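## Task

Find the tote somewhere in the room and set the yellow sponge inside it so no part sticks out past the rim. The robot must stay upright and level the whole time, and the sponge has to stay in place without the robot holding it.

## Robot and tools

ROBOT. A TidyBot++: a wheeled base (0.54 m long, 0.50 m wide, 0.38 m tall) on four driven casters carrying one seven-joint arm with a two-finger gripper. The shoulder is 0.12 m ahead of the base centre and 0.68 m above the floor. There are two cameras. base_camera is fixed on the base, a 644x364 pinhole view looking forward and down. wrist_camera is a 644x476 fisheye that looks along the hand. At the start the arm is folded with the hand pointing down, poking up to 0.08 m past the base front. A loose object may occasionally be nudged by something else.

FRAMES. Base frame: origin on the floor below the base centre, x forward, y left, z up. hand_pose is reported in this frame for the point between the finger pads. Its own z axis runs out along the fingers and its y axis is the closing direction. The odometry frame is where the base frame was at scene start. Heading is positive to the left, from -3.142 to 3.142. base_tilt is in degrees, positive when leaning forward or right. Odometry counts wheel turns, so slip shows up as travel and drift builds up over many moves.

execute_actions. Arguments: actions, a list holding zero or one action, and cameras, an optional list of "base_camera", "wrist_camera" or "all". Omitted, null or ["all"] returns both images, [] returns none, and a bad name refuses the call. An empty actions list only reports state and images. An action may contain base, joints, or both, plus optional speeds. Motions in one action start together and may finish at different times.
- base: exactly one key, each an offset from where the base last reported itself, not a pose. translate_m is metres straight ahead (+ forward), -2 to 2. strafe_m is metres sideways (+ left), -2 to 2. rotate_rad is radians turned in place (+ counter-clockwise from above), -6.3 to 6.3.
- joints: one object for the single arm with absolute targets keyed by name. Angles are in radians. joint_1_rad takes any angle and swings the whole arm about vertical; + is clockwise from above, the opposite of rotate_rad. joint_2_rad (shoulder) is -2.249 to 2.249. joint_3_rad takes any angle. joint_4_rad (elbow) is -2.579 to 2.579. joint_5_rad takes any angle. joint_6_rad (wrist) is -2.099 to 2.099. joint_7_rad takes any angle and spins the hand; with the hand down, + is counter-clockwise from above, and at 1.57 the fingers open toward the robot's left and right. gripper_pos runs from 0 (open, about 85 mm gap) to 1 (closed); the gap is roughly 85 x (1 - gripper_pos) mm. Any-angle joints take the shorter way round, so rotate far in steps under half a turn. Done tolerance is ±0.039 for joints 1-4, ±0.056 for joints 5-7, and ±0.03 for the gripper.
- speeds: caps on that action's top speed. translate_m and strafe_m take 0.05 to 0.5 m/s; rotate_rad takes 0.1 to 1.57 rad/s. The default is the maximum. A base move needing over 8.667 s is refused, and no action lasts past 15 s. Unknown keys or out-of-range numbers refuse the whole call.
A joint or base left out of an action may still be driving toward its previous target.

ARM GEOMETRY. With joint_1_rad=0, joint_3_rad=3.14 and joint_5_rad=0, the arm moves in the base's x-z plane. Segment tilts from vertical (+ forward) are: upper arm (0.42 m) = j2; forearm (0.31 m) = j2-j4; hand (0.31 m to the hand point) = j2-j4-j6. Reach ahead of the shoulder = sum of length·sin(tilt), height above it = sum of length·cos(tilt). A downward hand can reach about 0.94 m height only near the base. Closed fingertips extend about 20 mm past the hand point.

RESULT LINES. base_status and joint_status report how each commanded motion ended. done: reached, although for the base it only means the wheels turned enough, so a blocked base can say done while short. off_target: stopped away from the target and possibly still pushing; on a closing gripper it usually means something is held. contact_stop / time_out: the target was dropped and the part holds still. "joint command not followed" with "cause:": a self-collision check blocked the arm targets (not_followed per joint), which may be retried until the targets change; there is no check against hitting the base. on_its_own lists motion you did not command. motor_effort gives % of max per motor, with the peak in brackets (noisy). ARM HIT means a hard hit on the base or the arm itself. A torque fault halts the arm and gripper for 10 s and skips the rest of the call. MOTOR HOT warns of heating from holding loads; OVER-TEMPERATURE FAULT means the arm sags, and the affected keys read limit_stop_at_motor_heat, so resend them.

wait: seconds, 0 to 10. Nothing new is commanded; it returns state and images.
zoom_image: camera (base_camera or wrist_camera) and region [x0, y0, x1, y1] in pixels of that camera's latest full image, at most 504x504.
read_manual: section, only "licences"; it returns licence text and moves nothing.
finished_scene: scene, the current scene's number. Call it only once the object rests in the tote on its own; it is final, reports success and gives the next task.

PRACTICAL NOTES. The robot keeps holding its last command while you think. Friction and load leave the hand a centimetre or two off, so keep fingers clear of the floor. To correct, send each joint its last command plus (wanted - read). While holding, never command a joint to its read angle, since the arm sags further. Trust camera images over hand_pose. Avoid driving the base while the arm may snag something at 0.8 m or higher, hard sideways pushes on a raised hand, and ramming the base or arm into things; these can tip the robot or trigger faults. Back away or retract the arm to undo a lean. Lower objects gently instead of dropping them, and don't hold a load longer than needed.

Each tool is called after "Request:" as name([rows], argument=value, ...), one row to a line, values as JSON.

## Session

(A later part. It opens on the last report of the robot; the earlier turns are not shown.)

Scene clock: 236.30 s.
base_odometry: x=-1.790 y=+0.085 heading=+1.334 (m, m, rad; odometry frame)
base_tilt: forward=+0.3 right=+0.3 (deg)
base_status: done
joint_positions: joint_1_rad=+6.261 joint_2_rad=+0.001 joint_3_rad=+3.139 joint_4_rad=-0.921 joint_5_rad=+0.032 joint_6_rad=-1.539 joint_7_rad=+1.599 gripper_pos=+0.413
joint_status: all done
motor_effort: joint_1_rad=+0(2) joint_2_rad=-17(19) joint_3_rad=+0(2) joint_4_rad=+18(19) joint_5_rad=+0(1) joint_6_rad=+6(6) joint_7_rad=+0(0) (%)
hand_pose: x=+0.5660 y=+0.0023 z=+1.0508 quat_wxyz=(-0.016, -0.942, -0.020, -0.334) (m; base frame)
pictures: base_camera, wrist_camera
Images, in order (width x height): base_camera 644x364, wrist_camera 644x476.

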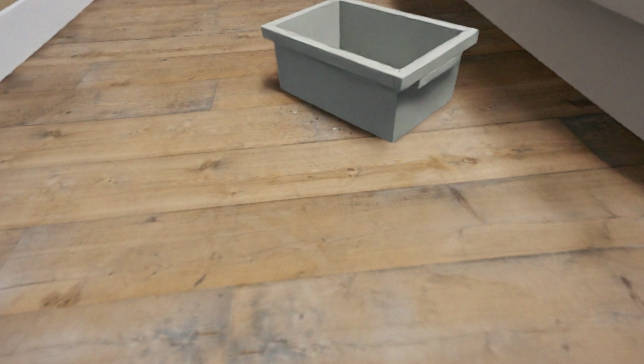

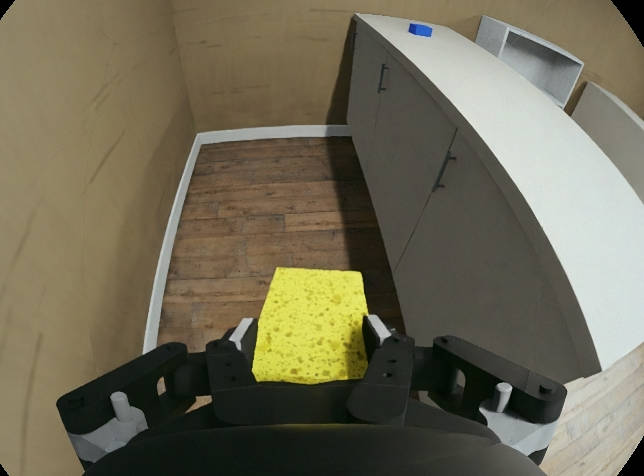

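Request:
execute_actions([
  {"joints": {"joint_1_rad": 0.12, "joint_2_rad": 1.60, "joint_4_rad": -1.406, "joint_6_rad": 0.72}},
])

Scene clock: 255.87 s.
base_odometry: x=-1.790 y=+0.085 heading=+1.334 (m, m, rad; odometry frame)
base_tilt: forward=+0.2 right=+0.2 (deg)
base_status: not commanded
joint_positions: joint_1_rad=+6.375 joint_2_rad=+1.591 joint_3_rad=+3.139 joint_4_rad=-1.384 joint_5_rad=+0.032 joint_6_rad=+0.681 joint_7_rad=+1.599 gripper_pos=+0.413
joint_status: all done
motor_effort: joint_1_rad=+0(0) joint_2_rad=-45(52) joint_3_rad=-1(1) joint_4_rad=+7(20) joint_5_rad=-1(0) joint_6_rad=+7(8) joint_7_rad=+0(0) (%)
hand_pose: x=+0.8227 y=-0.0562 z=+0.1572 quat_wxyz=(-0.020, -0.911, +0.014, -0.411) (m; base frame)
pictures: base_camera, wrist_camera
Images, in order (width x height): base_camera 644x364, wrist_camera 644x476.

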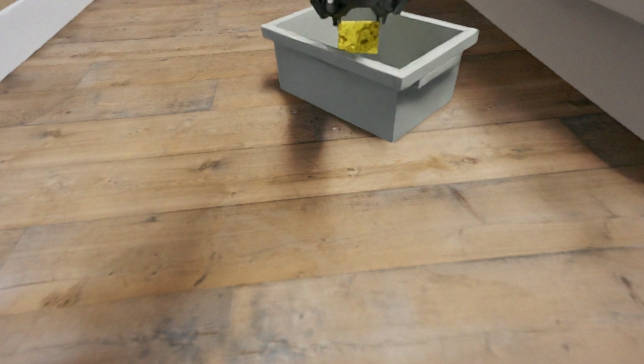

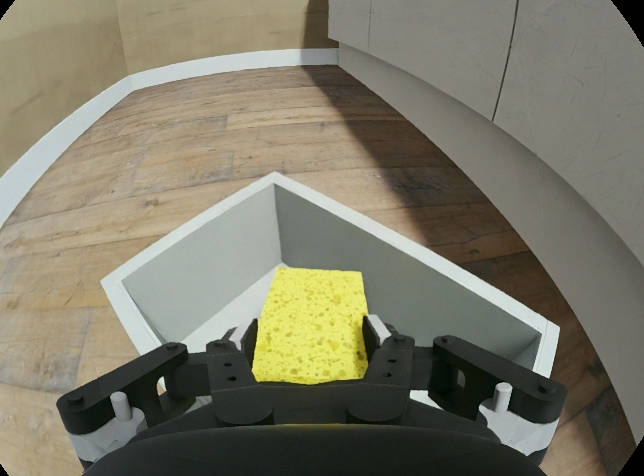

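Request:
execute_actions([
  {"joints": {"joint_1_rad": 0.15, "joint_2_rad": 1.68, "joint_6_rad": 0.80}},
])

Scene clock: 261.13 s.
base_odometry: x=-1.790 y=+0.085 heading=+1.334 (m, m, rad; odometry frame)
base_tilt: forward=+0.2 right=+0.2 (deg)
base_status: not commanded
joint_positions: joint_1_rad=+6.412 joint_2_rad=+1.670 joint_3_rad=+3.139 joint_4_rad=-1.388 joint_5_rad=+0.032 joint_6_rad=+0.762 joint_7_rad=+1.599 gripper_pos=+0.413
joint_status: all done
motor_effort: joint_1_rad=+0(2) joint_2_rad=-44(47) joint_3_rad=-1(2) joint_4_rad=+5(7) joint_5_rad=+0(0) joint_6_rad=+7(10) joint_7_rad=+0(0) (%)
hand_pose: x=+0.7925 y=-0.0775 z=+0.1204 quat_wxyz=(-0.026, -0.911, +0.031, -0.409) (m; base frame)
pictures: base_camera, wrist_camera
Images, in order (width x height): base_camera 644x364, wrist_camera 644x476.

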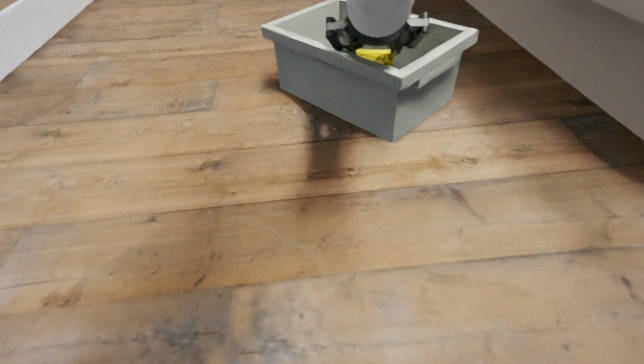

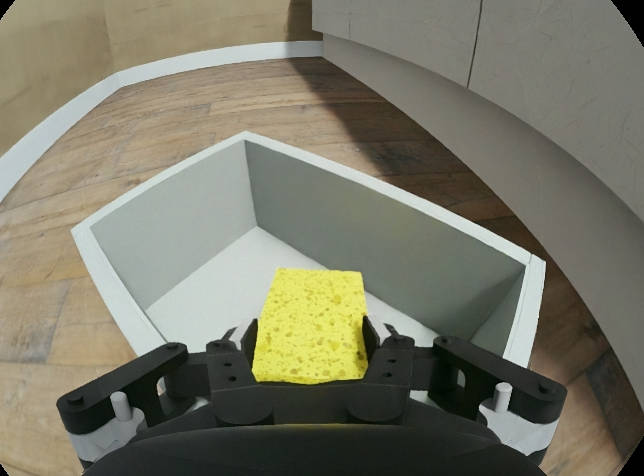

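Request:
execute_actions([
  {"joints": {"gripper_pos": 0.1}},
], cameras=["wrist_camera"])

Request:
execute_actions([
  {"joints": {"joint_2_rad": 1.25, "joint_6_rad": 0.2}},
])

Scene clock: 266.37 s.
base_odometry: x=-1.790 y=+0.085 heading=+1.333 (m, m, rad; odometry frame)
base_tilt: forward=+0.2 right=+0.2 (deg)
base_status: not commanded
joint_positions: joint_1_rad=+6.412 joint_2_rad=+1.670 joint_3_rad=+3.139 joint_4_rad=-1.388 joint_5_rad=+0.032 joint_6_rad=+0.763 joint_7_rad=+1.599 gripper_pos=+0.100
joint_status: all done
motor_effort: joint_1_rad=+0(1) joint_2_rad=-43(44) joint_3_rad=-1(2) joint_4_rad=+5(6) joint_5_rad=+0(0) joint_6_rad=+7(7) joint_7_rad=+0(0) (%)
hand_pose: x=+0.7929 y=-0.0776 z=+0.1209 quat_wxyz=(-0.026, -0.911, +0.031, -0.410) (m; base frame)
pictures: wrist_camera
Images, in order (width x height): wrist_camera 644x476.

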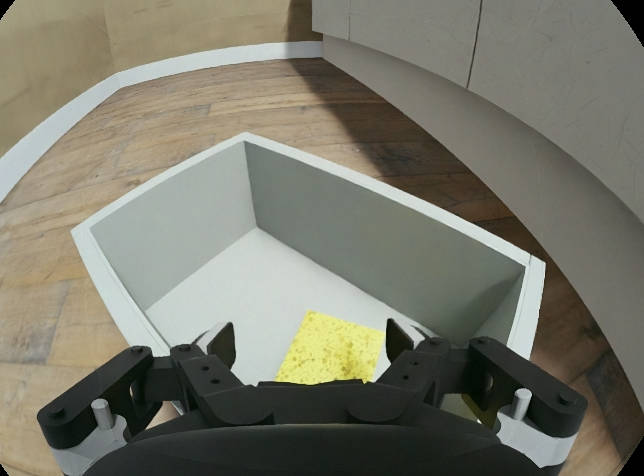

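Scene clock: 268.03 s.
base_odometry: x=-1.790 y=+0.085 heading=+1.333 (m, m, rad; odometry frame)
base_tilt: forward=+0.2 right=+0.2 (deg)
base_status: not commanded
joint_positions: joint_1_rad=+6.412 joint_2_rad=+1.253 joint_3_rad=+3.139 joint_4_rad=-1.389 joint_5_rad=+0.032 joint_6_rad=+0.238 joint_7_rad=+1.599 gripper_pos=+0.100
joint_status: all done
motor_effort: joint_1_rad=+0(1) joint_2_rad=-48(50) joint_3_rad=-1(1) joint_4_rad=+12(12) joint_5_rad=-1(0) joint_6_rad=+7(8) joint_7_rad=+0(0) (%)
hand_pose: x=+0.8733 y=-0.0924 z=+0.3074 quat_wxyz=(-0.029, -0.932, +0.031, -0.360) (m; base frame)
pictures: base_camera, wrist_camera
Images, in order (width x height): base_camera 644x364, wrist_camera 644x476.

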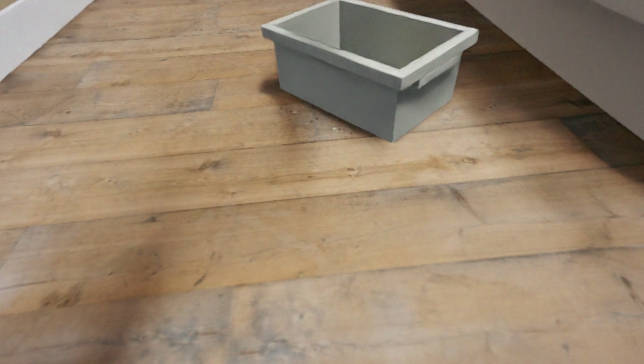

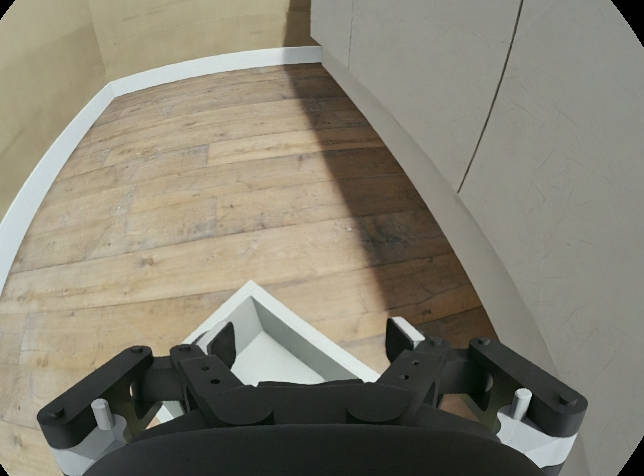

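Request:
execute_actions([
  {"joints": {"joint_6_rad": -0.5}},
], cameras=["wrist_camera"])

Scene clock: 271.07 s.
base_odometry: x=-1.790 y=+0.085 heading=+1.333 (m, m, rad; odometry frame)
base_tilt: forward=+0.2 right=+0.2 (deg)
base_status: not commanded
joint_positions: joint_1_rad=+6.412 joint_2_rad=+1.252 joint_3_rad=+3.139 joint_4_rad=-1.393 joint_5_rad=+0.032 joint_6_rad=-0.485 joint_7_rad=+1.599 gripper_pos=+0.100
joint_status: all done
motor_effort: joint_1_rad=+0(0) joint_2_rad=-44(49) joint_3_rad=-1(1) joint_4_rad=+8(12) joint_5_rad=+0(1) joint_6_rad=+0(6) joint_7_rad=+1(0) (%)
hand_pose: x=+0.6671 y=-0.0728 z=+0.2260 quat_wxyz=(-0.007, -0.999, +0.036, -0.005) (m; base frame)
pictures: wrist_camera
Images, in order (width x height): wrist_camera 644x476.

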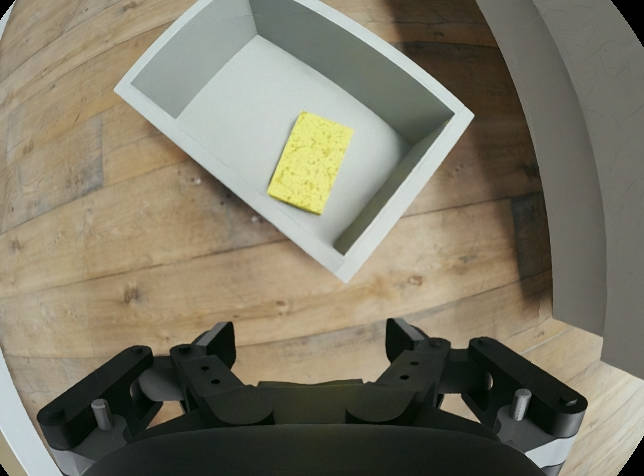

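The sponge lies flat inside the tote.

Request:
finished_scene(scene=1)

The scene is finished: the task was done.


## Next scene

Find the tote somewhere in the room and set the yellow foam block inside it so no part sticks out past the rim. The robot must stay upright and level the whole time, and the block has to stay in place without the robot holding it.

Request:
execute_actions([
  {"joints": {"joint_2_rad": 0.0, "joint_4_rad": -0.9, "joint_6_rad": -1.3}},
])

Scene clock: 2.83 s.
base_odometry: x=+0.000 y=+0.000 heading=+0.000 (m, m, rad; odometry frame)
base_tilt: forward=+0.2 right=+0.2 (deg)
base_status: not commanded
joint_positions: joint_1_rad=-0.015 joint_2_rad=-0.030 joint_3_rad=+3.173 joint_4_rad=-0.922 joint_5_rad=-0.019 joint_6_rad=-1.256 joint_7_rad=+1.587 gripper_pos=+0.000
joint_status: all done
motor_effort: joint_1_rad=+1(0) joint_2_rad=-16(16) joint_3_rad=+0(0) joint_4_rad=+18(21) joint_5_rad=-1(1) joint_6_rad=+8(8) joint_7_rad=+1(0) (%)
hand_pose: x=+0.6123 y=-0.0017 z=+1.1297 quat_wxyz=(-0.002, +0.879, +0.001, +0.476) (m; base frame)
pictures: base_camera, wrist_camera
Images, in order (width x height): base_camera 644x364, wrist_camera 644x476.

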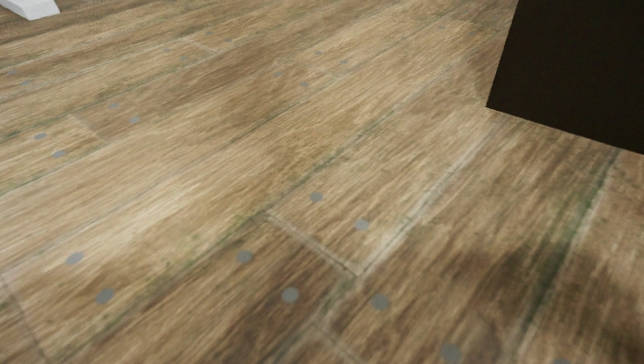

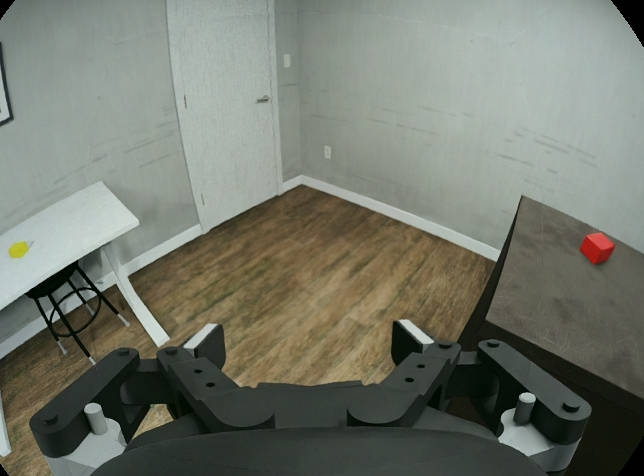

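Request:
execute_actions([
  {"joints": {"joint_1_rad": -1.1}},
], cameras=["wrist_camera"])

Scene clock: 7.43 s.
base_odometry: x=+0.000 y=+0.000 heading=+0.000 (m, m, rad; odometry frame)
base_tilt: forward=+0.1 right=+0.2 (deg)
base_status: not commanded
joint_positions: joint_1_rad=-1.077 joint_2_rad=-0.023 joint_3_rad=+3.173 joint_4_rad=-0.922 joint_5_rad=-0.019 joint_6_rad=-1.256 joint_7_rad=+1.587 gripper_pos=+0.000
joint_status: all done
motor_effort: joint_1_rad=-1(1) joint_2_rad=-16(17) joint_3_rad=+0(1) joint_4_rad=+18(19) joint_5_rad=-1(1) joint_6_rad=+8(7) joint_7_rad=+0(1) (%)
hand_pose: x=+0.3621 y=+0.4327 z=+1.1264 quat_wxyz=(-0.241, +0.759, +0.447, +0.407) (m; base frame)
pictures: wrist_camera
Images, in order (width x height): wrist_camera 644x476.

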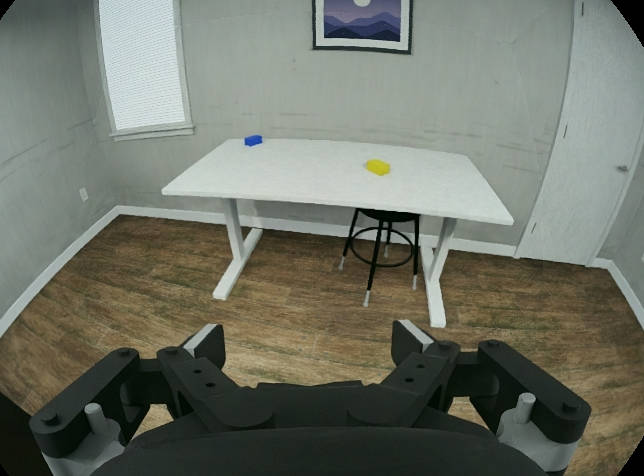

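Request:
execute_actions([
  {"base": {"rotate_rad": 0.82}, "joints": {"joint_1_rad": 0.0}},
], cameras=[])

Request:
execute_actions([
  {"base": {"translate_m": 0.85}},
])

Scene clock: 29.40 s.
base_odometry: x=+0.000 y=+0.000 heading=+0.820 (m, m, rad; odometry frame)
base_tilt: forward=+0.2 right=+0.1 (deg)
base_status: done
joint_positions: joint_1_rad=-0.023 joint_2_rad=-0.021 joint_3_rad=+3.173 joint_4_rad=-0.922 joint_5_rad=-0.019 joint_6_rad=-1.257 joint_7_rad=+1.587 gripper_pos=+0.000
joint_status: all done
motor_effort: joint_1_rad=+0(3) joint_2_rad=-16(18) joint_3_rad=+0(3) joint_4_rad=+18(19) joint_5_rad=+0(0) joint_6_rad=+8(8) joint_7_rad=+0(0) (%)
hand_pose: x=+0.6161 y=+0.0024 z=+1.1251 quat_wxyz=(-0.004, +0.882, +0.005, +0.472) (m; base frame)
pictures: none
No camera images: the call's "cameras" was empty. Leave "cameras" out to get every camera's image.

Scene clock: 32.47 s.
base_odometry: x=+0.579 y=+0.622 heading=+0.821 (m, m, rad; odometry frame)
base_tilt: forward=+0.2 right=+0.1 (deg)
base_status: done
joint_positions: joint_1_rad=-0.023 joint_2_rad=-0.010 joint_3_rad=+3.173 joint_4_rad=-0.920 joint_5_rad=-0.019 joint_6_rad=-1.260 joint_7_rad=+1.587 gripper_pos=+0.000
joint_status: not commanded
motor_effort: joint_1_rad=+0(0) joint_2_rad=-18(20) joint_3_rad=+0(0) joint_4_rad=+19(19) joint_5_rad=-1(1) joint_6_rad=+8(8) joint_7_rad=+0(0) (%)
hand_pose: x=+0.6203 y=+0.0025 z=+1.1198 quat_wxyz=(-0.004, +0.884, +0.005, +0.467) (m; base frame)
pictures: base_camera, wrist_camera
Images, in order (width x height): base_camera 644x364, wrist_camera 644x476.

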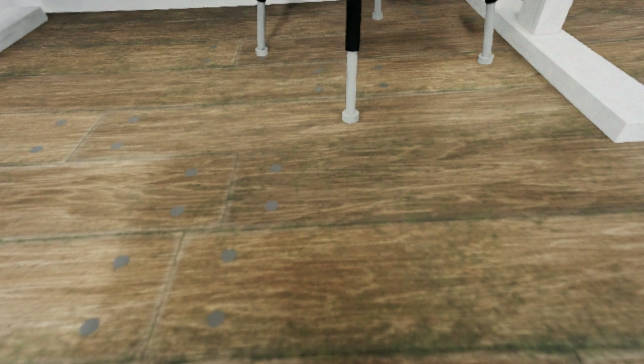

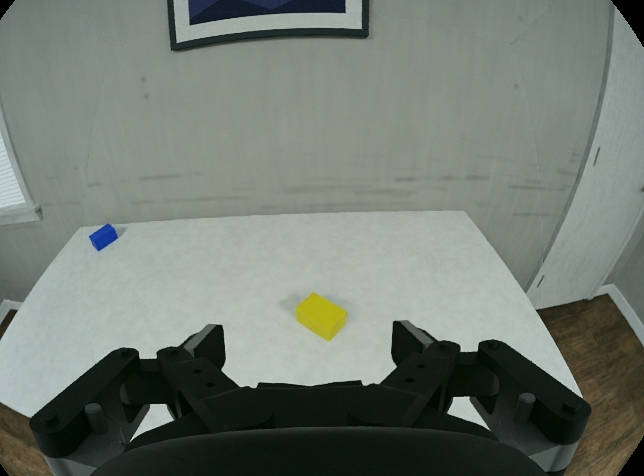

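Request:
zoom_image(camera="wrist_camera", region=[260, 270, 380, 360])

Region (260, 270, 380, 360) of wrist_camera's 644x476 image, scaled by 4.200; it fills the top 378 rows of this view, and the rest is white.

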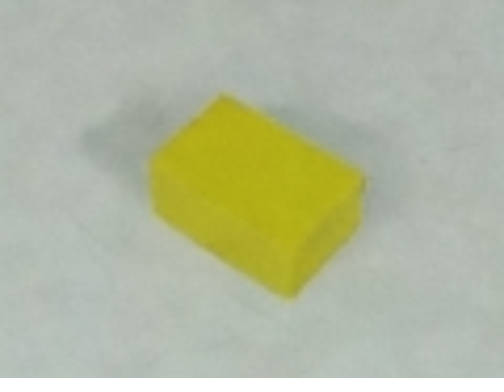

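Request:
execute_actions([
  {"base": {"translate_m": -0.12}, "joints": {"joint_1_rad": 0.0, "joint_2_rad": 0.33, "joint_3_rad": 3.14, "joint_4_rad": -1.16, "joint_5_rad": 0.0, "joint_6_rad": -0.67, "joint_7_rad": 1.57}},
], cameras=["wrist_camera"])

Scene clock: 56.47 s.
base_odometry: x=+0.498 y=+0.534 heading=+0.821 (m, m, rad; odometry frame)
base_tilt: forward=+0.2 right=+0.2 (deg)
base_status: done
joint_positions: joint_1_rad=-0.023 joint_2_rad=+0.333 joint_3_rad=+3.157 joint_4_rad=-1.148 joint_5_rad=-0.019 joint_6_rad=-0.712 joint_7_rad=+1.587 gripper_pos=+0.000
joint_status: all done
motor_effort: joint_1_rad=-1(1) joint_2_rad=-33(38) joint_3_rad=+0(0) joint_4_rad=+22(24) joint_5_rad=-1(0) joint_6_rad=+8(8) joint_7_rad=+0(1) (%)
hand_pose: x=+0.8228 y=+0.0121 z=+0.9260 quat_wxyz=(-0.005, +0.890, +0.008, +0.457) (m; base frame)
pictures: wrist_camera
Images, in order (width x height): wrist_camera 644x476.

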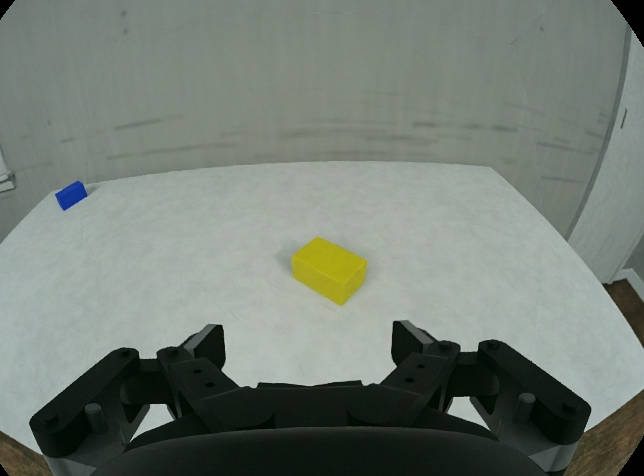

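Request:
execute_actions([
  {"base": {"translate_m": 0.35}, "joints": {"joint_2_rad": 0.63, "joint_4_rad": -0.36, "joint_6_rad": -1.9, "joint_7_rad": 2.46}, "speeds": {"translate_m": 0.25}},
])

Scene clock: 80.27 s.
base_odometry: x=+0.736 y=+0.791 heading=+0.822 (m, m, rad; odometry frame)
base_tilt: forward=+0.1 right=+0.3 (deg)
base_status: done
joint_positions: joint_1_rad=-0.022 joint_2_rad=+0.613 joint_3_rad=+3.155 joint_4_rad=-0.384 joint_5_rad=-0.019 joint_6_rad=-1.858 joint_7_rad=+2.430 gripper_pos=+0.000
joint_status: all done
motor_effort: joint_1_rad=+0(1) joint_2_rad=-37(39) joint_3_rad=-1(1) joint_4_rad=+16(23) joint_5_rad=-1(1) joint_6_rad=+3(8) joint_7_rad=+0(0) (%)
hand_pose: x=+0.7132 y=+0.0148 z=+0.8978 quat_wxyz=(+0.055, +0.896, +0.421, +0.132) (m; base frame)
pictures: base_camera, wrist_camera
Images, in order (width x height): base_camera 644x364, wrist_camera 644x476.

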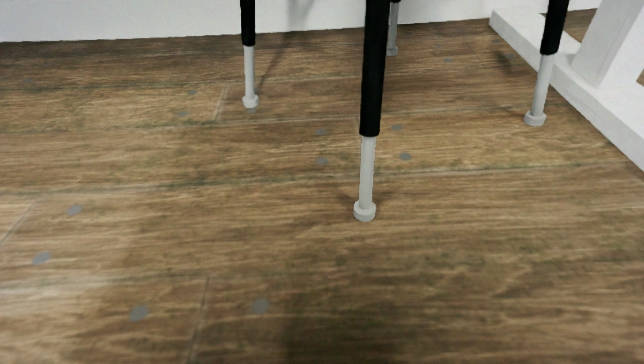

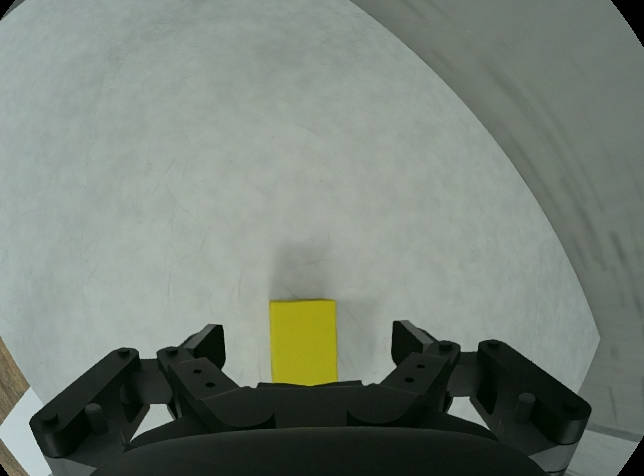

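Request:
execute_actions([
  {"joints": {"joint_1_rad": 0.045, "joint_2_rad": 0.48, "joint_4_rad": -0.95, "joint_6_rad": -1.46}},
], cameras=["wrist_camera"])

Scene clock: 87.33 s.
base_odometry: x=+0.736 y=+0.791 heading=+0.822 (m, m, rad; odometry frame)
base_tilt: forward=+0.2 right=+0.2 (deg)
base_status: not commanded
joint_positions: joint_1_rad=+0.017 joint_2_rad=+0.509 joint_3_rad=+3.155 joint_4_rad=-0.927 joint_5_rad=-0.019 joint_6_rad=-1.502 joint_7_rad=+2.430 gripper_pos=+0.000
joint_status: all done
motor_effort: joint_1_rad=+0(0) joint_2_rad=-35(37) joint_3_rad=+0(1) joint_4_rad=+18(19) joint_5_rad=-1(1) joint_6_rad=+2(4) joint_7_rad=+1(0) (%)
hand_pose: x=+0.6985 y=-0.0090 z=+0.7866 quat_wxyz=(+0.038, +0.910, +0.402, +0.094) (m; base frame)
pictures: wrist_camera
Images, in order (width x height): wrist_camera 644x476.

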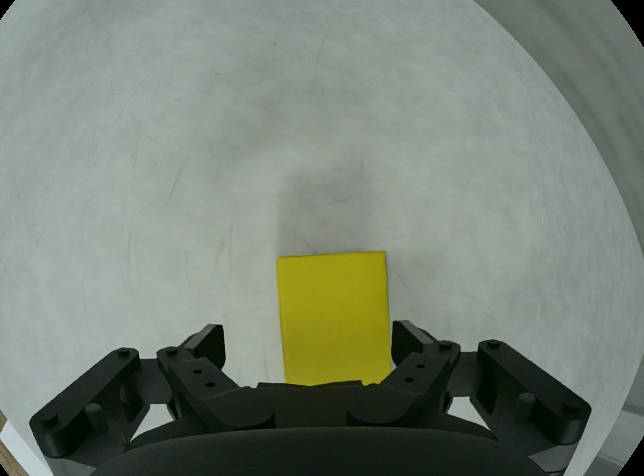

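Request:
execute_actions([
  {"joints": {"gripper_pos": 1.0}},
], cameras=["wrist_camera"])

Scene clock: 91.57 s.
base_odometry: x=+0.736 y=+0.791 heading=+0.822 (m, m, rad; odometry frame)
base_tilt: forward=+0.2 right=+0.2 (deg)
base_status: not commanded
joint_positions: joint_1_rad=+0.018 joint_2_rad=+0.488 joint_3_rad=+3.153 joint_4_rad=-0.927 joint_5_rad=-0.019 joint_6_rad=-1.497 joint_7_rad=+2.430 gripper_pos=+0.995
joint_status: all done
motor_effort: joint_1_rad=+0(1) joint_2_rad=-33(35) joint_3_rad=+0(2) joint_4_rad=+17(18) joint_5_rad=+0(2) joint_6_rad=+2(2) joint_7_rad=+0(0) (%)
hand_pose: x=+0.6977 y=-0.0087 z=+0.7992 quat_wxyz=(+0.043, +0.909, +0.402, +0.106) (m; base frame)
pictures: wrist_camera
Images, in order (width x height): wrist_camera 644x476.

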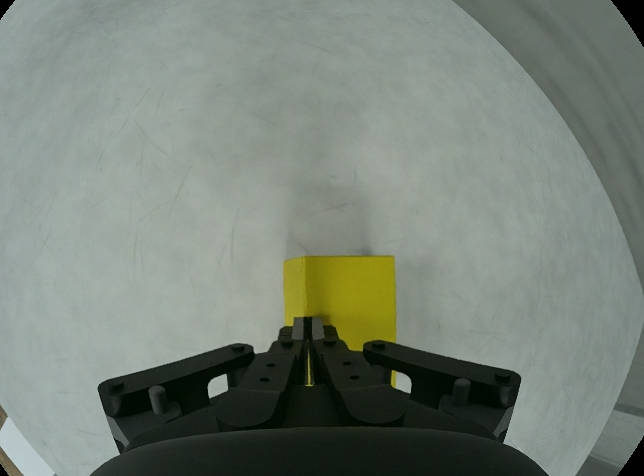

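Request:
execute_actions([
  {"joints": {"gripper_pos": 0.0, "joint_4_rad": -0.85, "joint_6_rad": -1.55, "joint_1_rad": 0.07}},
], cameras=["wrist_camera"])

Scene clock: 97.93 s.
base_odometry: x=+0.736 y=+0.791 heading=+0.822 (m, m, rad; odometry frame)
base_tilt: forward=+0.2 right=+0.3 (deg)
base_status: not commanded
joint_positions: joint_1_rad=+0.046 joint_2_rad=+0.488 joint_3_rad=+3.153 joint_4_rad=-0.866 joint_5_rad=-0.019 joint_6_rad=-1.507 joint_7_rad=+2.430 gripper_pos=+0.000
joint_status: all done
motor_effort: joint_1_rad=+0(1) joint_2_rad=-35(37) joint_3_rad=+0(1) joint_4_rad=+18(19) joint_5_rad=-1(1) joint_6_rad=+3(2) joint_7_rad=+0(1) (%)
hand_pose: x=+0.7091 y=-0.0252 z=+0.8219 quat_wxyz=(+0.056, +0.911, +0.388, +0.128) (m; base frame)
pictures: wrist_camera
Images, in order (width x height): wrist_camera 644x476.

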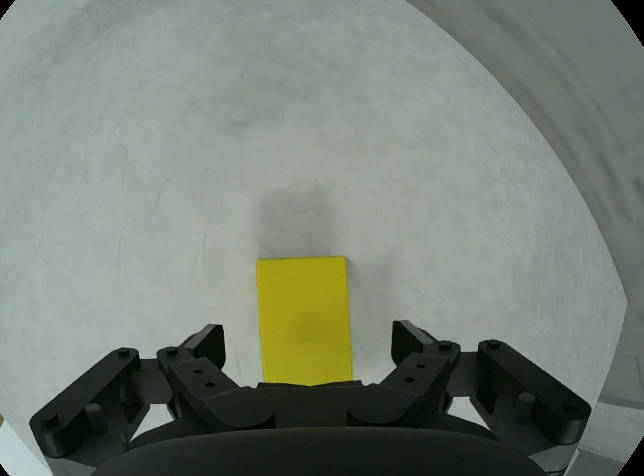

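Request:
execute_actions([
  {"joints": {"joint_2_rad": 0.53, "joint_4_rad": -1.05, "joint_6_rad": -1.32}},
], cameras=["wrist_camera"])

Scene clock: 108.03 s.
base_odometry: x=+0.736 y=+0.791 heading=+0.822 (m, m, rad; odometry frame)
base_tilt: forward=+0.2 right=+0.3 (deg)
base_status: not commanded
joint_positions: joint_1_rad=+0.046 joint_2_rad=+0.515 joint_3_rad=+3.153 joint_4_rad=-1.031 joint_5_rad=-0.019 joint_6_rad=-1.360 joint_7_rad=+2.430 gripper_pos=+0.000
joint_status: all done
motor_effort: joint_1_rad=+1(0) joint_2_rad=-36(38) joint_3_rad=+0(0) joint_4_rad=+19(20) joint_5_rad=-1(1) joint_6_rad=+2(4) joint_7_rad=+1(0) (%)
hand_pose: x=+0.7127 y=-0.0258 z=+0.7532 quat_wxyz=(+0.046, +0.914, +0.388, +0.108) (m; base frame)
pictures: wrist_camera
Images, in order (width x height): wrist_camera 644x476.

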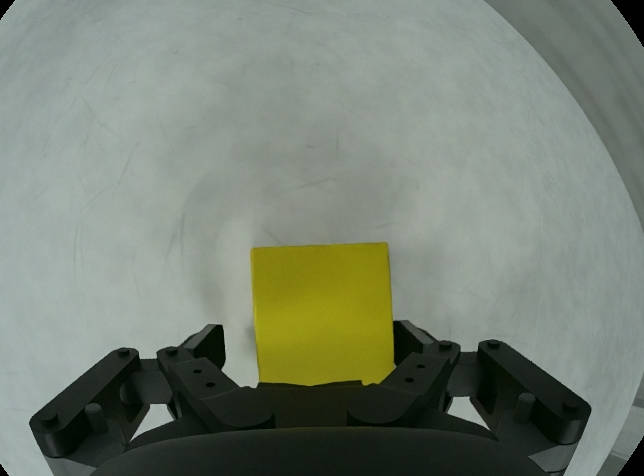

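Request:
execute_actions([
  {"joints": {"gripper_pos": 1.0}},
], cameras=["wrist_camera"])

Scene clock: 111.03 s.
base_odometry: x=+0.736 y=+0.791 heading=+0.822 (m, m, rad; odometry frame)
base_tilt: forward=+0.3 right=+0.2 (deg)
base_status: not commanded
joint_positions: joint_1_rad=+0.046 joint_2_rad=+0.509 joint_3_rad=+3.153 joint_4_rad=-1.033 joint_5_rad=-0.019 joint_6_rad=-1.359 joint_7_rad=+2.430 gripper_pos=+0.391
joint_status: gripper_pos off_target (ended at +0.391, target +1.000)
motor_effort: joint_1_rad=+0(0) joint_2_rad=-34(37) joint_3_rad=+0(1) joint_4_rad=+18(19) joint_5_rad=-1(1) joint_6_rad=+3(3) joint_7_rad=+1(0) (%)
hand_pose: x=+0.7122 y=-0.0257 z=+0.7559 quat_wxyz=(+0.047, +0.914, +0.388, +0.111) (m; base frame)
pictures: wrist_camera
Images, in order (width x height): wrist_camera 644x476.

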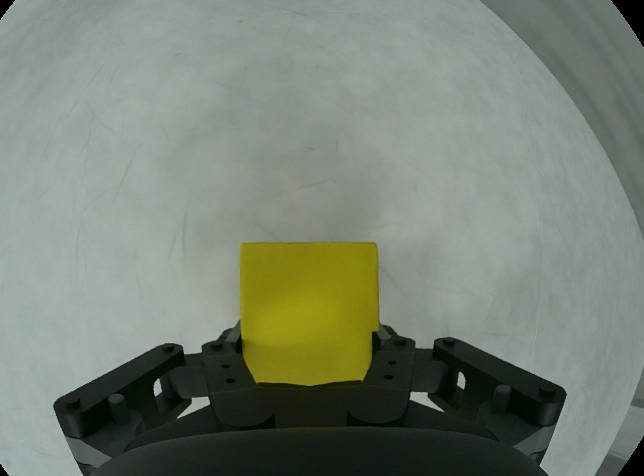

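Request:
execute_actions([
  {"base": {"translate_m": -0.3}, "joints": {"joint_1_rad": 0.0, "joint_2_rad": 0.1, "joint_4_rad": -0.9, "joint_6_rad": -1.6, "joint_7_rad": 1.57}, "speeds": {"translate_m": 0.2}},
], cameras=[])

Request:
execute_actions([
  {"base": {"rotate_rad": -1.571}, "joints": {"joint_1_rad": 0.9, "joint_2_rad": 0.0, "joint_6_rad": -1.4}},
])

Scene clock: 119.03 s.
base_odometry: x=+0.532 y=+0.571 heading=+0.822 (m, m, rad; odometry frame)
base_tilt: forward=+0.2 right=+0.2 (deg)
base_status: done
joint_positions: joint_1_rad=+0.026 joint_2_rad=+0.097 joint_3_rad=+3.153 joint_4_rad=-0.917 joint_5_rad=-0.019 joint_6_rad=-1.562 joint_7_rad=+1.597 gripper_pos=+0.391
joint_status: all done
motor_effort: joint_1_rad=+0(1) joint_2_rad=-21(42) joint_3_rad=+0(1) joint_4_rad=+18(21) joint_5_rad=-1(2) joint_6_rad=+5(6) joint_7_rad=+0(1) (%)
hand_pose: x=+0.5936 y=-0.0104 z=+1.0037 quat_wxyz=(+0.000, +0.960, -0.003, +0.279) (m; base frame)
pictures: none
No camera images: the call's "cameras" was empty. Leave "cameras" out to get every camera's image.

Scene clock: 121.37 s.
base_odometry: x=+0.532 y=+0.571 heading=-0.749 (m, m, rad; odometry frame)
base_tilt: forward=+0.2 right=+0.2 (deg)
base_status: done
joint_positions: joint_1_rad=+0.884 joint_2_rad=+0.025 joint_3_rad=+3.149 joint_4_rad=-0.917 joint_5_rad=-0.019 joint_6_rad=-1.444 joint_7_rad=+1.597 gripper_pos=+0.391
joint_status: all done
motor_effort: joint_1_rad=+0(4) joint_2_rad=-18(29) joint_3_rad=+0(3) joint_4_rad=+18(20) joint_5_rad=-1(3) joint_6_rad=+7(6) joint_7_rad=+0(0) (%)
hand_pose: x=+0.4252 y=-0.3677 z=+1.0605 quat_wxyz=(+0.155, +0.845, -0.388, +0.334) (m; base frame)
pictures: base_camera, wrist_camera
Images, in order (width x height): base_camera 644x364, wrist_camera 644x476.

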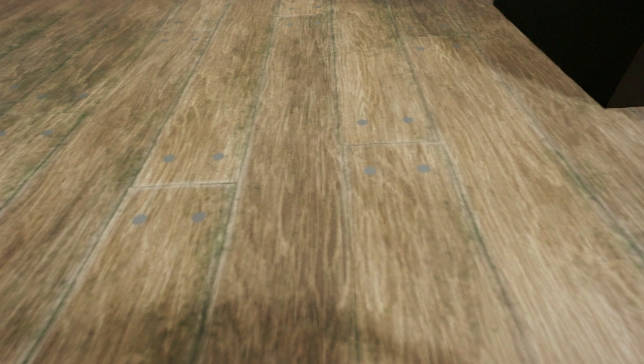

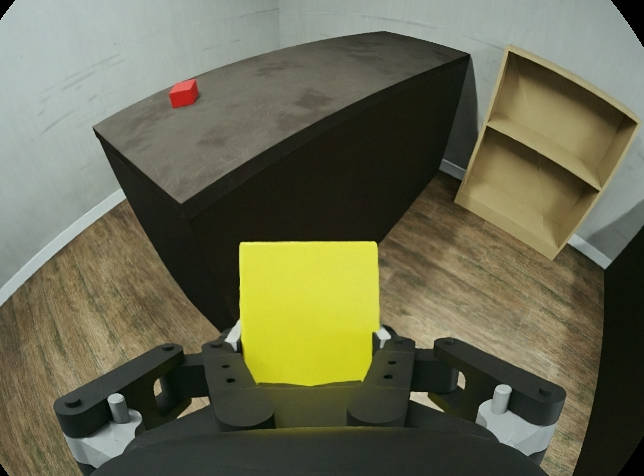

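Request:
execute_actions([
  {"base": {"translate_m": 1.6}, "joints": {"joint_1_rad": 1.5, "joint_6_rad": -1.75}},
])

Scene clock: 130.67 s.
base_odometry: x=+1.703 y=-0.519 heading=-0.749 (m, m, rad; odometry frame)
base_tilt: forward=+0.2 right=+0.3 (deg)
base_status: done
joint_positions: joint_1_rad=+1.477 joint_2_rad=+0.020 joint_3_rad=+3.148 joint_4_rad=-0.917 joint_5_rad=-0.019 joint_6_rad=-1.710 joint_7_rad=+1.597 gripper_pos=+0.391
joint_status: all done
motor_effort: joint_1_rad=+0(2) joint_2_rad=-17(19) joint_3_rad=+0(2) joint_4_rad=+17(19) joint_5_rad=-1(2) joint_6_rad=+5(7) joint_7_rad=+1(0) (%)
hand_pose: x=+0.1621 y=-0.4075 z=+1.0145 quat_wxyz=(+0.161, +0.726, -0.643, +0.184) (m; base frame)
pictures: base_camera, wrist_camera
Images, in order (width x height): base_camera 644x364, wrist_camera 644x476.

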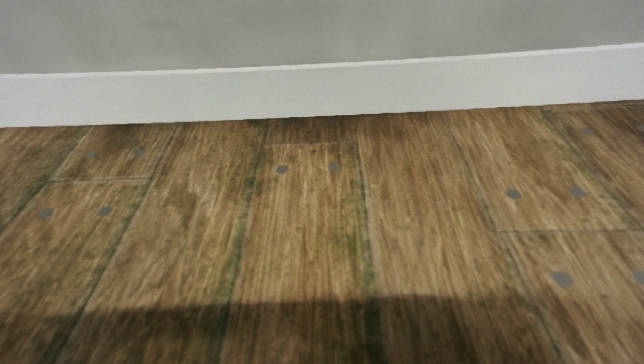

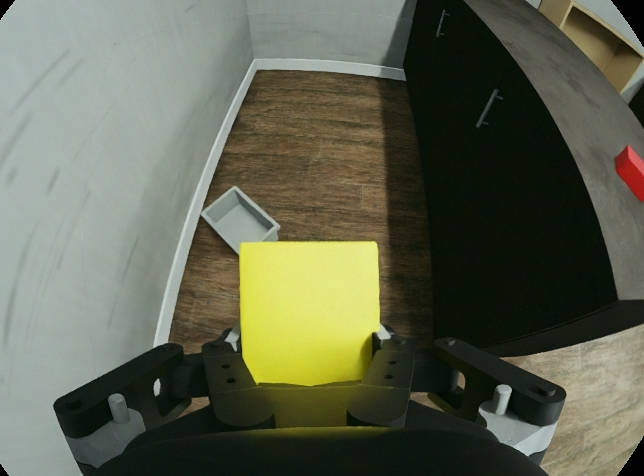

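Request:
execute_actions([
  {"base": {"rotate_rad": -1.08}, "joints": {"joint_1_rad": 0.0}},
], cameras=[])

Request:
execute_actions([
  {"base": {"translate_m": 0.5}, "joints": {"joint_2_rad": 1.22, "joint_4_rad": -1.41, "joint_6_rad": -0.42}, "speeds": {"translate_m": 0.3}},
])

Scene clock: 150.23 s.
base_odometry: x=+1.703 y=-0.519 heading=-1.829 (m, m, rad; odometry frame)
base_tilt: forward=+0.2 right=+0.2 (deg)
base_status: done
joint_positions: joint_1_rad=+0.023 joint_2_rad=+0.020 joint_3_rad=+3.147 joint_4_rad=-0.917 joint_5_rad=-0.019 joint_6_rad=-1.710 joint_7_rad=+1.597 gripper_pos=+0.391
joint_status: all done
motor_effort: joint_1_rad=+0(2) joint_2_rad=-17(19) joint_3_rad=+0(2) joint_4_rad=+17(17) joint_5_rad=-1(2) joint_6_rad=+5(5) joint_7_rad=+0(0) (%)
hand_pose: x=+0.5287 y=-0.0048 z=+1.0145 quat_wxyz=(-0.002, +0.970, +0.002, +0.245) (m; base frame)
pictures: none
No camera images: the call's "cameras" was empty. Leave "cameras" out to get every camera's image.

Scene clock: 153.00 s.
base_odometry: x=+1.575 y=-1.003 heading=-1.830 (m, m, rad; odometry frame)
base_tilt: forward=+0.2 right=+0.2 (deg)
base_status: done
joint_positions: joint_1_rad=+0.023 joint_2_rad=+1.201 joint_3_rad=+3.147 joint_4_rad=-1.385 joint_5_rad=-0.019 joint_6_rad=-0.459 joint_7_rad=+1.597 gripper_pos=+0.391
joint_status: all done
motor_effort: joint_1_rad=+0(1) joint_2_rad=-44(50) joint_3_rad=-1(1) joint_4_rad=+9(18) joint_5_rad=-1(1) joint_6_rad=+1(5) joint_7_rad=+0(0) (%)
hand_pose: x=+0.7070 y=-0.0133 z=+0.2567 quat_wxyz=(-0.001, +0.999, -0.008, +0.048) (m; base frame)
pictures: base_camera, wrist_camera
Images, in order (width x height): base_camera 644x364, wrist_camera 644x476.

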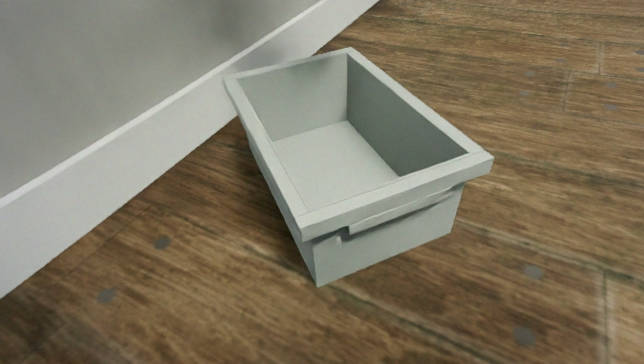

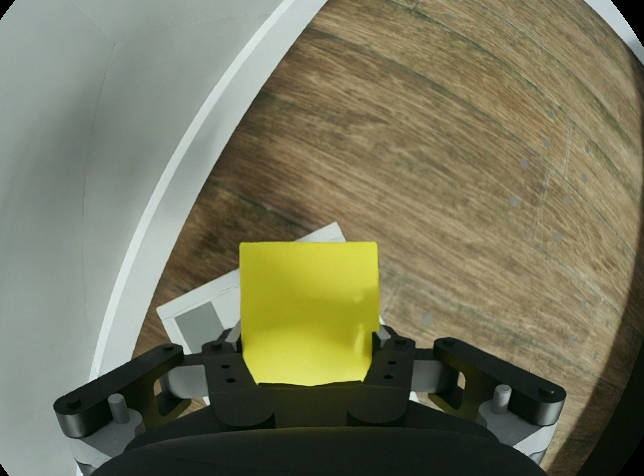

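Request:
execute_actions([
  {"base": {"translate_m": -0.13}, "joints": {"joint_1_rad": 0.07, "joint_7_rad": 2.0}, "speeds": {"translate_m": 0.2}},
], cameras=[])

Request:
execute_actions([
  {"joints": {"joint_2_rad": 1.5, "joint_4_rad": -1.17, "joint_6_rad": -0.33}},
])

Scene clock: 169.03 s.
base_odometry: x=+1.608 y=-0.877 heading=-1.829 (m, m, rad; odometry frame)
base_tilt: forward=+0.2 right=+0.3 (deg)
base_status: done
joint_positions: joint_1_rad=+0.053 joint_2_rad=+1.201 joint_3_rad=+3.147 joint_4_rad=-1.393 joint_5_rad=-0.019 joint_6_rad=-0.458 joint_7_rad=+1.989 gripper_pos=+0.391
joint_status: all done
motor_effort: joint_1_rad=+0(2) joint_2_rad=-44(44) joint_3_rad=-1(2) joint_4_rad=+10(11) joint_5_rad=+0(1) joint_6_rad=+1(1) joint_7_rad=+1(1) (%)
hand_pose: x=+0.7019 y=-0.0303 z=+0.2551 quat_wxyz=(+0.009, +0.984, +0.173, +0.044) (m; base frame)
pictures: none
No camera images: the call's "cameras" was empty. Leave "cameras" out to get every camera's image.

Scene clock: 170.67 s.
base_odometry: x=+1.608 y=-0.877 heading=-1.829 (m, m, rad; odometry frame)
base_tilt: forward=+0.2 right=+0.2 (deg)
base_status: not commanded
joint_positions: joint_1_rad=+0.053 joint_2_rad=+1.495 joint_3_rad=+3.147 joint_4_rad=-1.195 joint_5_rad=-0.019 joint_6_rad=-0.373 joint_7_rad=+1.989 gripper_pos=+0.391
joint_status: all done
motor_effort: joint_1_rad=+0(1) joint_2_rad=-44(47) joint_3_rad=-1(1) joint_4_rad=+8(10) joint_5_rad=-1(1) joint_6_rad=+1(2) joint_7_rad=+0(0) (%)
hand_pose: x=+0.6991 y=-0.0306 z=+0.1204 quat_wxyz=(+0.008, +0.984, +0.173, +0.038) (m; base frame)
pictures: base_camera, wrist_camera
Images, in order (width x height): base_camera 644x364, wrist_camera 644x476.

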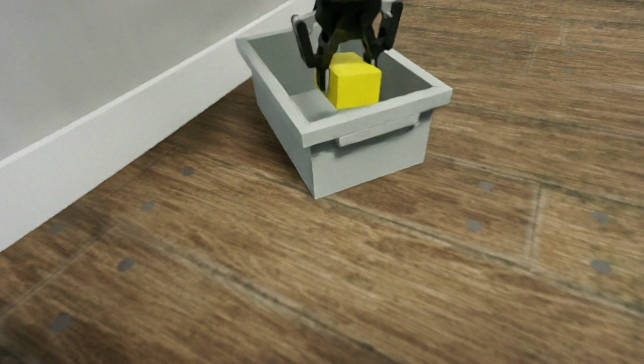

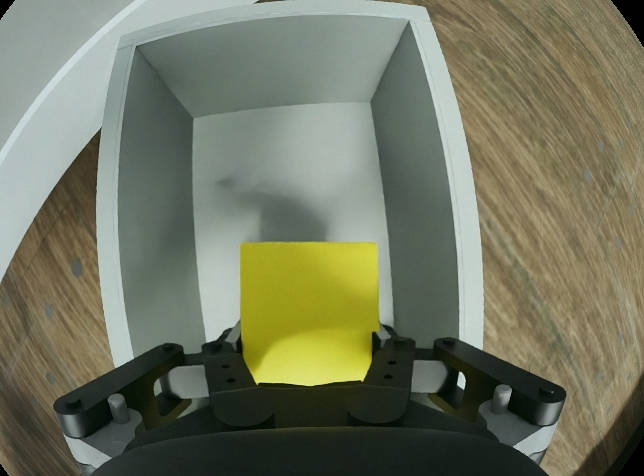

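Request:
execute_actions([
  {"base": {"translate_m": 0.06}, "joints": {"joint_1_rad": 0.02, "joint_2_rad": 1.57, "joint_6_rad": -0.26}, "speeds": {"translate_m": 0.1}},
])

Scene clock: 175.20 s.
base_odometry: x=+1.593 y=-0.935 heading=-1.828 (m, m, rad; odometry frame)
base_tilt: forward=+0.1 right=+0.2 (deg)
base_status: done
joint_positions: joint_1_rad=+0.040 joint_2_rad=+1.557 joint_3_rad=+3.147 joint_4_rad=-1.186 joint_5_rad=-0.019 joint_6_rad=-0.300 joint_7_rad=+1.989 gripper_pos=+0.391
joint_status: all done
motor_effort: joint_1_rad=+0(2) joint_2_rad=-44(46) joint_3_rad=-1(2) joint_4_rad=+7(9) joint_5_rad=+0(1) joint_6_rad=+1(2) joint_7_rad=+0(0) (%)
hand_pose: x=+0.6924 y=-0.0232 z=+0.0883 quat_wxyz=(+0.011, +0.983, +0.179, +0.048) (m; base frame)
pictures: base_camera, wrist_camera
Images, in order (width x height): base_camera 644x364, wrist_camera 644x476.

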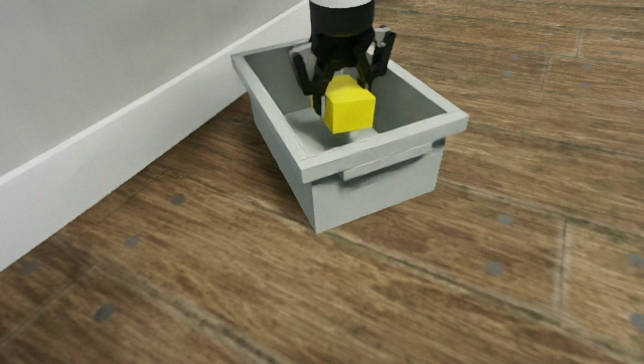

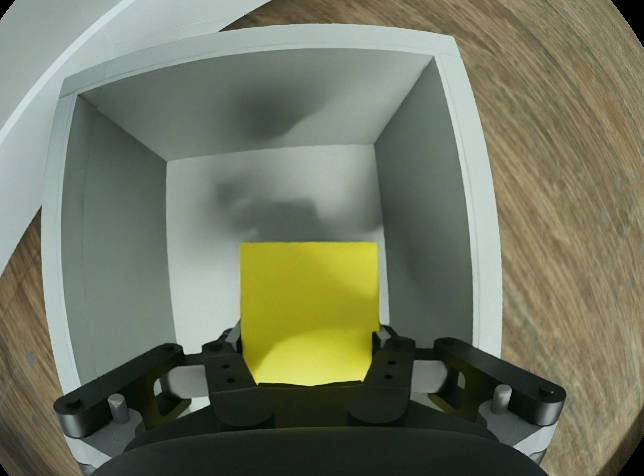

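Request:
execute_actions([
  {"base": {"strafe_m": 0.03}, "speeds": {"strafe_m": 0.08}},
], cameras=["wrist_camera"])

Scene clock: 178.47 s.
base_odometry: x=+1.622 y=-0.943 heading=-1.828 (m, m, rad; odometry frame)
base_tilt: forward=+0.3 right=+0.2 (deg)
base_status: done
joint_positions: joint_1_rad=+0.033 joint_2_rad=+1.557 joint_3_rad=+3.147 joint_4_rad=-1.186 joint_5_rad=-0.019 joint_6_rad=-0.300 joint_7_rad=+1.989 gripper_pos=+0.391
joint_status: not commanded
motor_effort: joint_1_rad=+0(3) joint_2_rad=-43(45) joint_3_rad=+0(2) joint_4_rad=+7(7) joint_5_rad=-1(1) joint_6_rad=+1(1) joint_7_rad=+0(0) (%)
hand_pose: x=+0.6925 y=-0.0194 z=+0.0883 quat_wxyz=(+0.011, +0.982, +0.183, +0.049) (m; base frame)
pictures: wrist_camera
Images, in order (width x height): wrist_camera 644x476.

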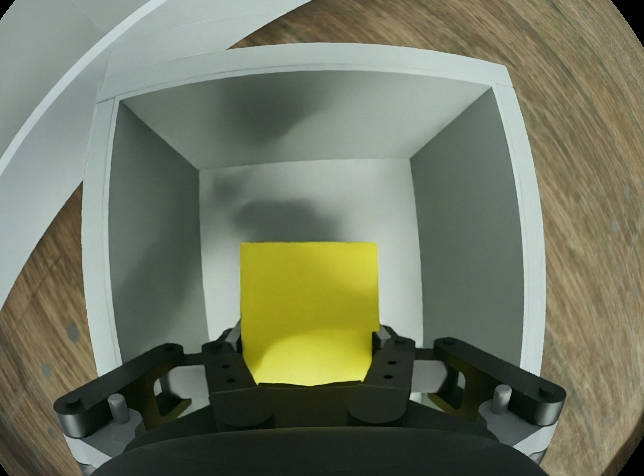

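Centred. Releasing and lifting away.

Request:
execute_actions([
  {"joints": {"gripper_pos": 0.15}},
], cameras=[])

Request:
execute_actions([
  {"joints": {"joint_2_rad": 1.15, "joint_4_rad": -1.4, "joint_6_rad": -0.5}},
])

Scene clock: 182.03 s.
base_odometry: x=+1.622 y=-0.943 heading=-1.828 (m, m, rad; odometry frame)
base_tilt: forward=+0.2 right=+0.3 (deg)
base_status: not commanded
joint_positions: joint_1_rad=+0.033 joint_2_rad=+1.557 joint_3_rad=+3.147 joint_4_rad=-1.186 joint_5_rad=-0.019 joint_6_rad=-0.300 joint_7_rad=+1.989 gripper_pos=+0.150
joint_status: all done
motor_effort: joint_1_rad=-1(0) joint_2_rad=-43(44) joint_3_rad=-1(1) joint_4_rad=+7(7) joint_5_rad=-1(1) joint_6_rad=+1(1) joint_7_rad=+0(1) (%)
hand_pose: x=+0.6925 y=-0.0194 z=+0.0883 quat_wxyz=(+0.011, +0.982, +0.183, +0.049) (m; base frame)
pictures: none
No camera images: the call's "cameras" was empty. Leave "cameras" out to get every camera's image.

Scene clock: 183.77 s.
base_odometry: x=+1.622 y=-0.943 heading=-1.828 (m, m, rad; odometry frame)
base_tilt: forward=+0.2 right=+0.2 (deg)
base_status: not commanded
joint_positions: joint_1_rad=+0.033 joint_2_rad=+1.158 joint_3_rad=+3.147 joint_4_rad=-1.376 joint_5_rad=-0.019 joint_6_rad=-0.458 joint_7_rad=+1.989 gripper_pos=+0.150
joint_status: all done
motor_effort: joint_1_rad=+0(0) joint_2_rad=-44(48) joint_3_rad=-1(1) joint_4_rad=+10(11) joint_5_rad=+0(1) joint_6_rad=+2(2) joint_7_rad=+0(1) (%)
hand_pose: x=+0.7300 y=-0.0199 z=+0.2848 quat_wxyz=(+0.015, +0.980, +0.182, +0.073) (m; base frame)
pictures: base_camera, wrist_camera
Images, in order (width x height): base_camera 644x364, wrist_camera 644x476.

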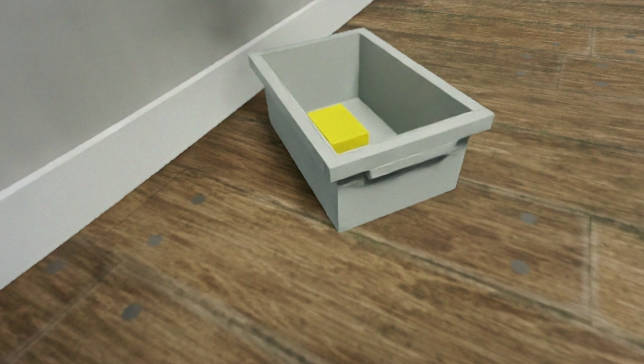

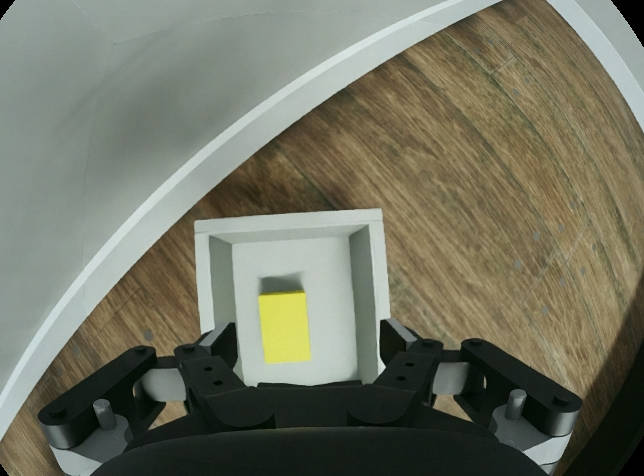

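The block lies flat in the middle of the tote.

Request:
finished_scene(scene=2)

The scene is finished: the task was done.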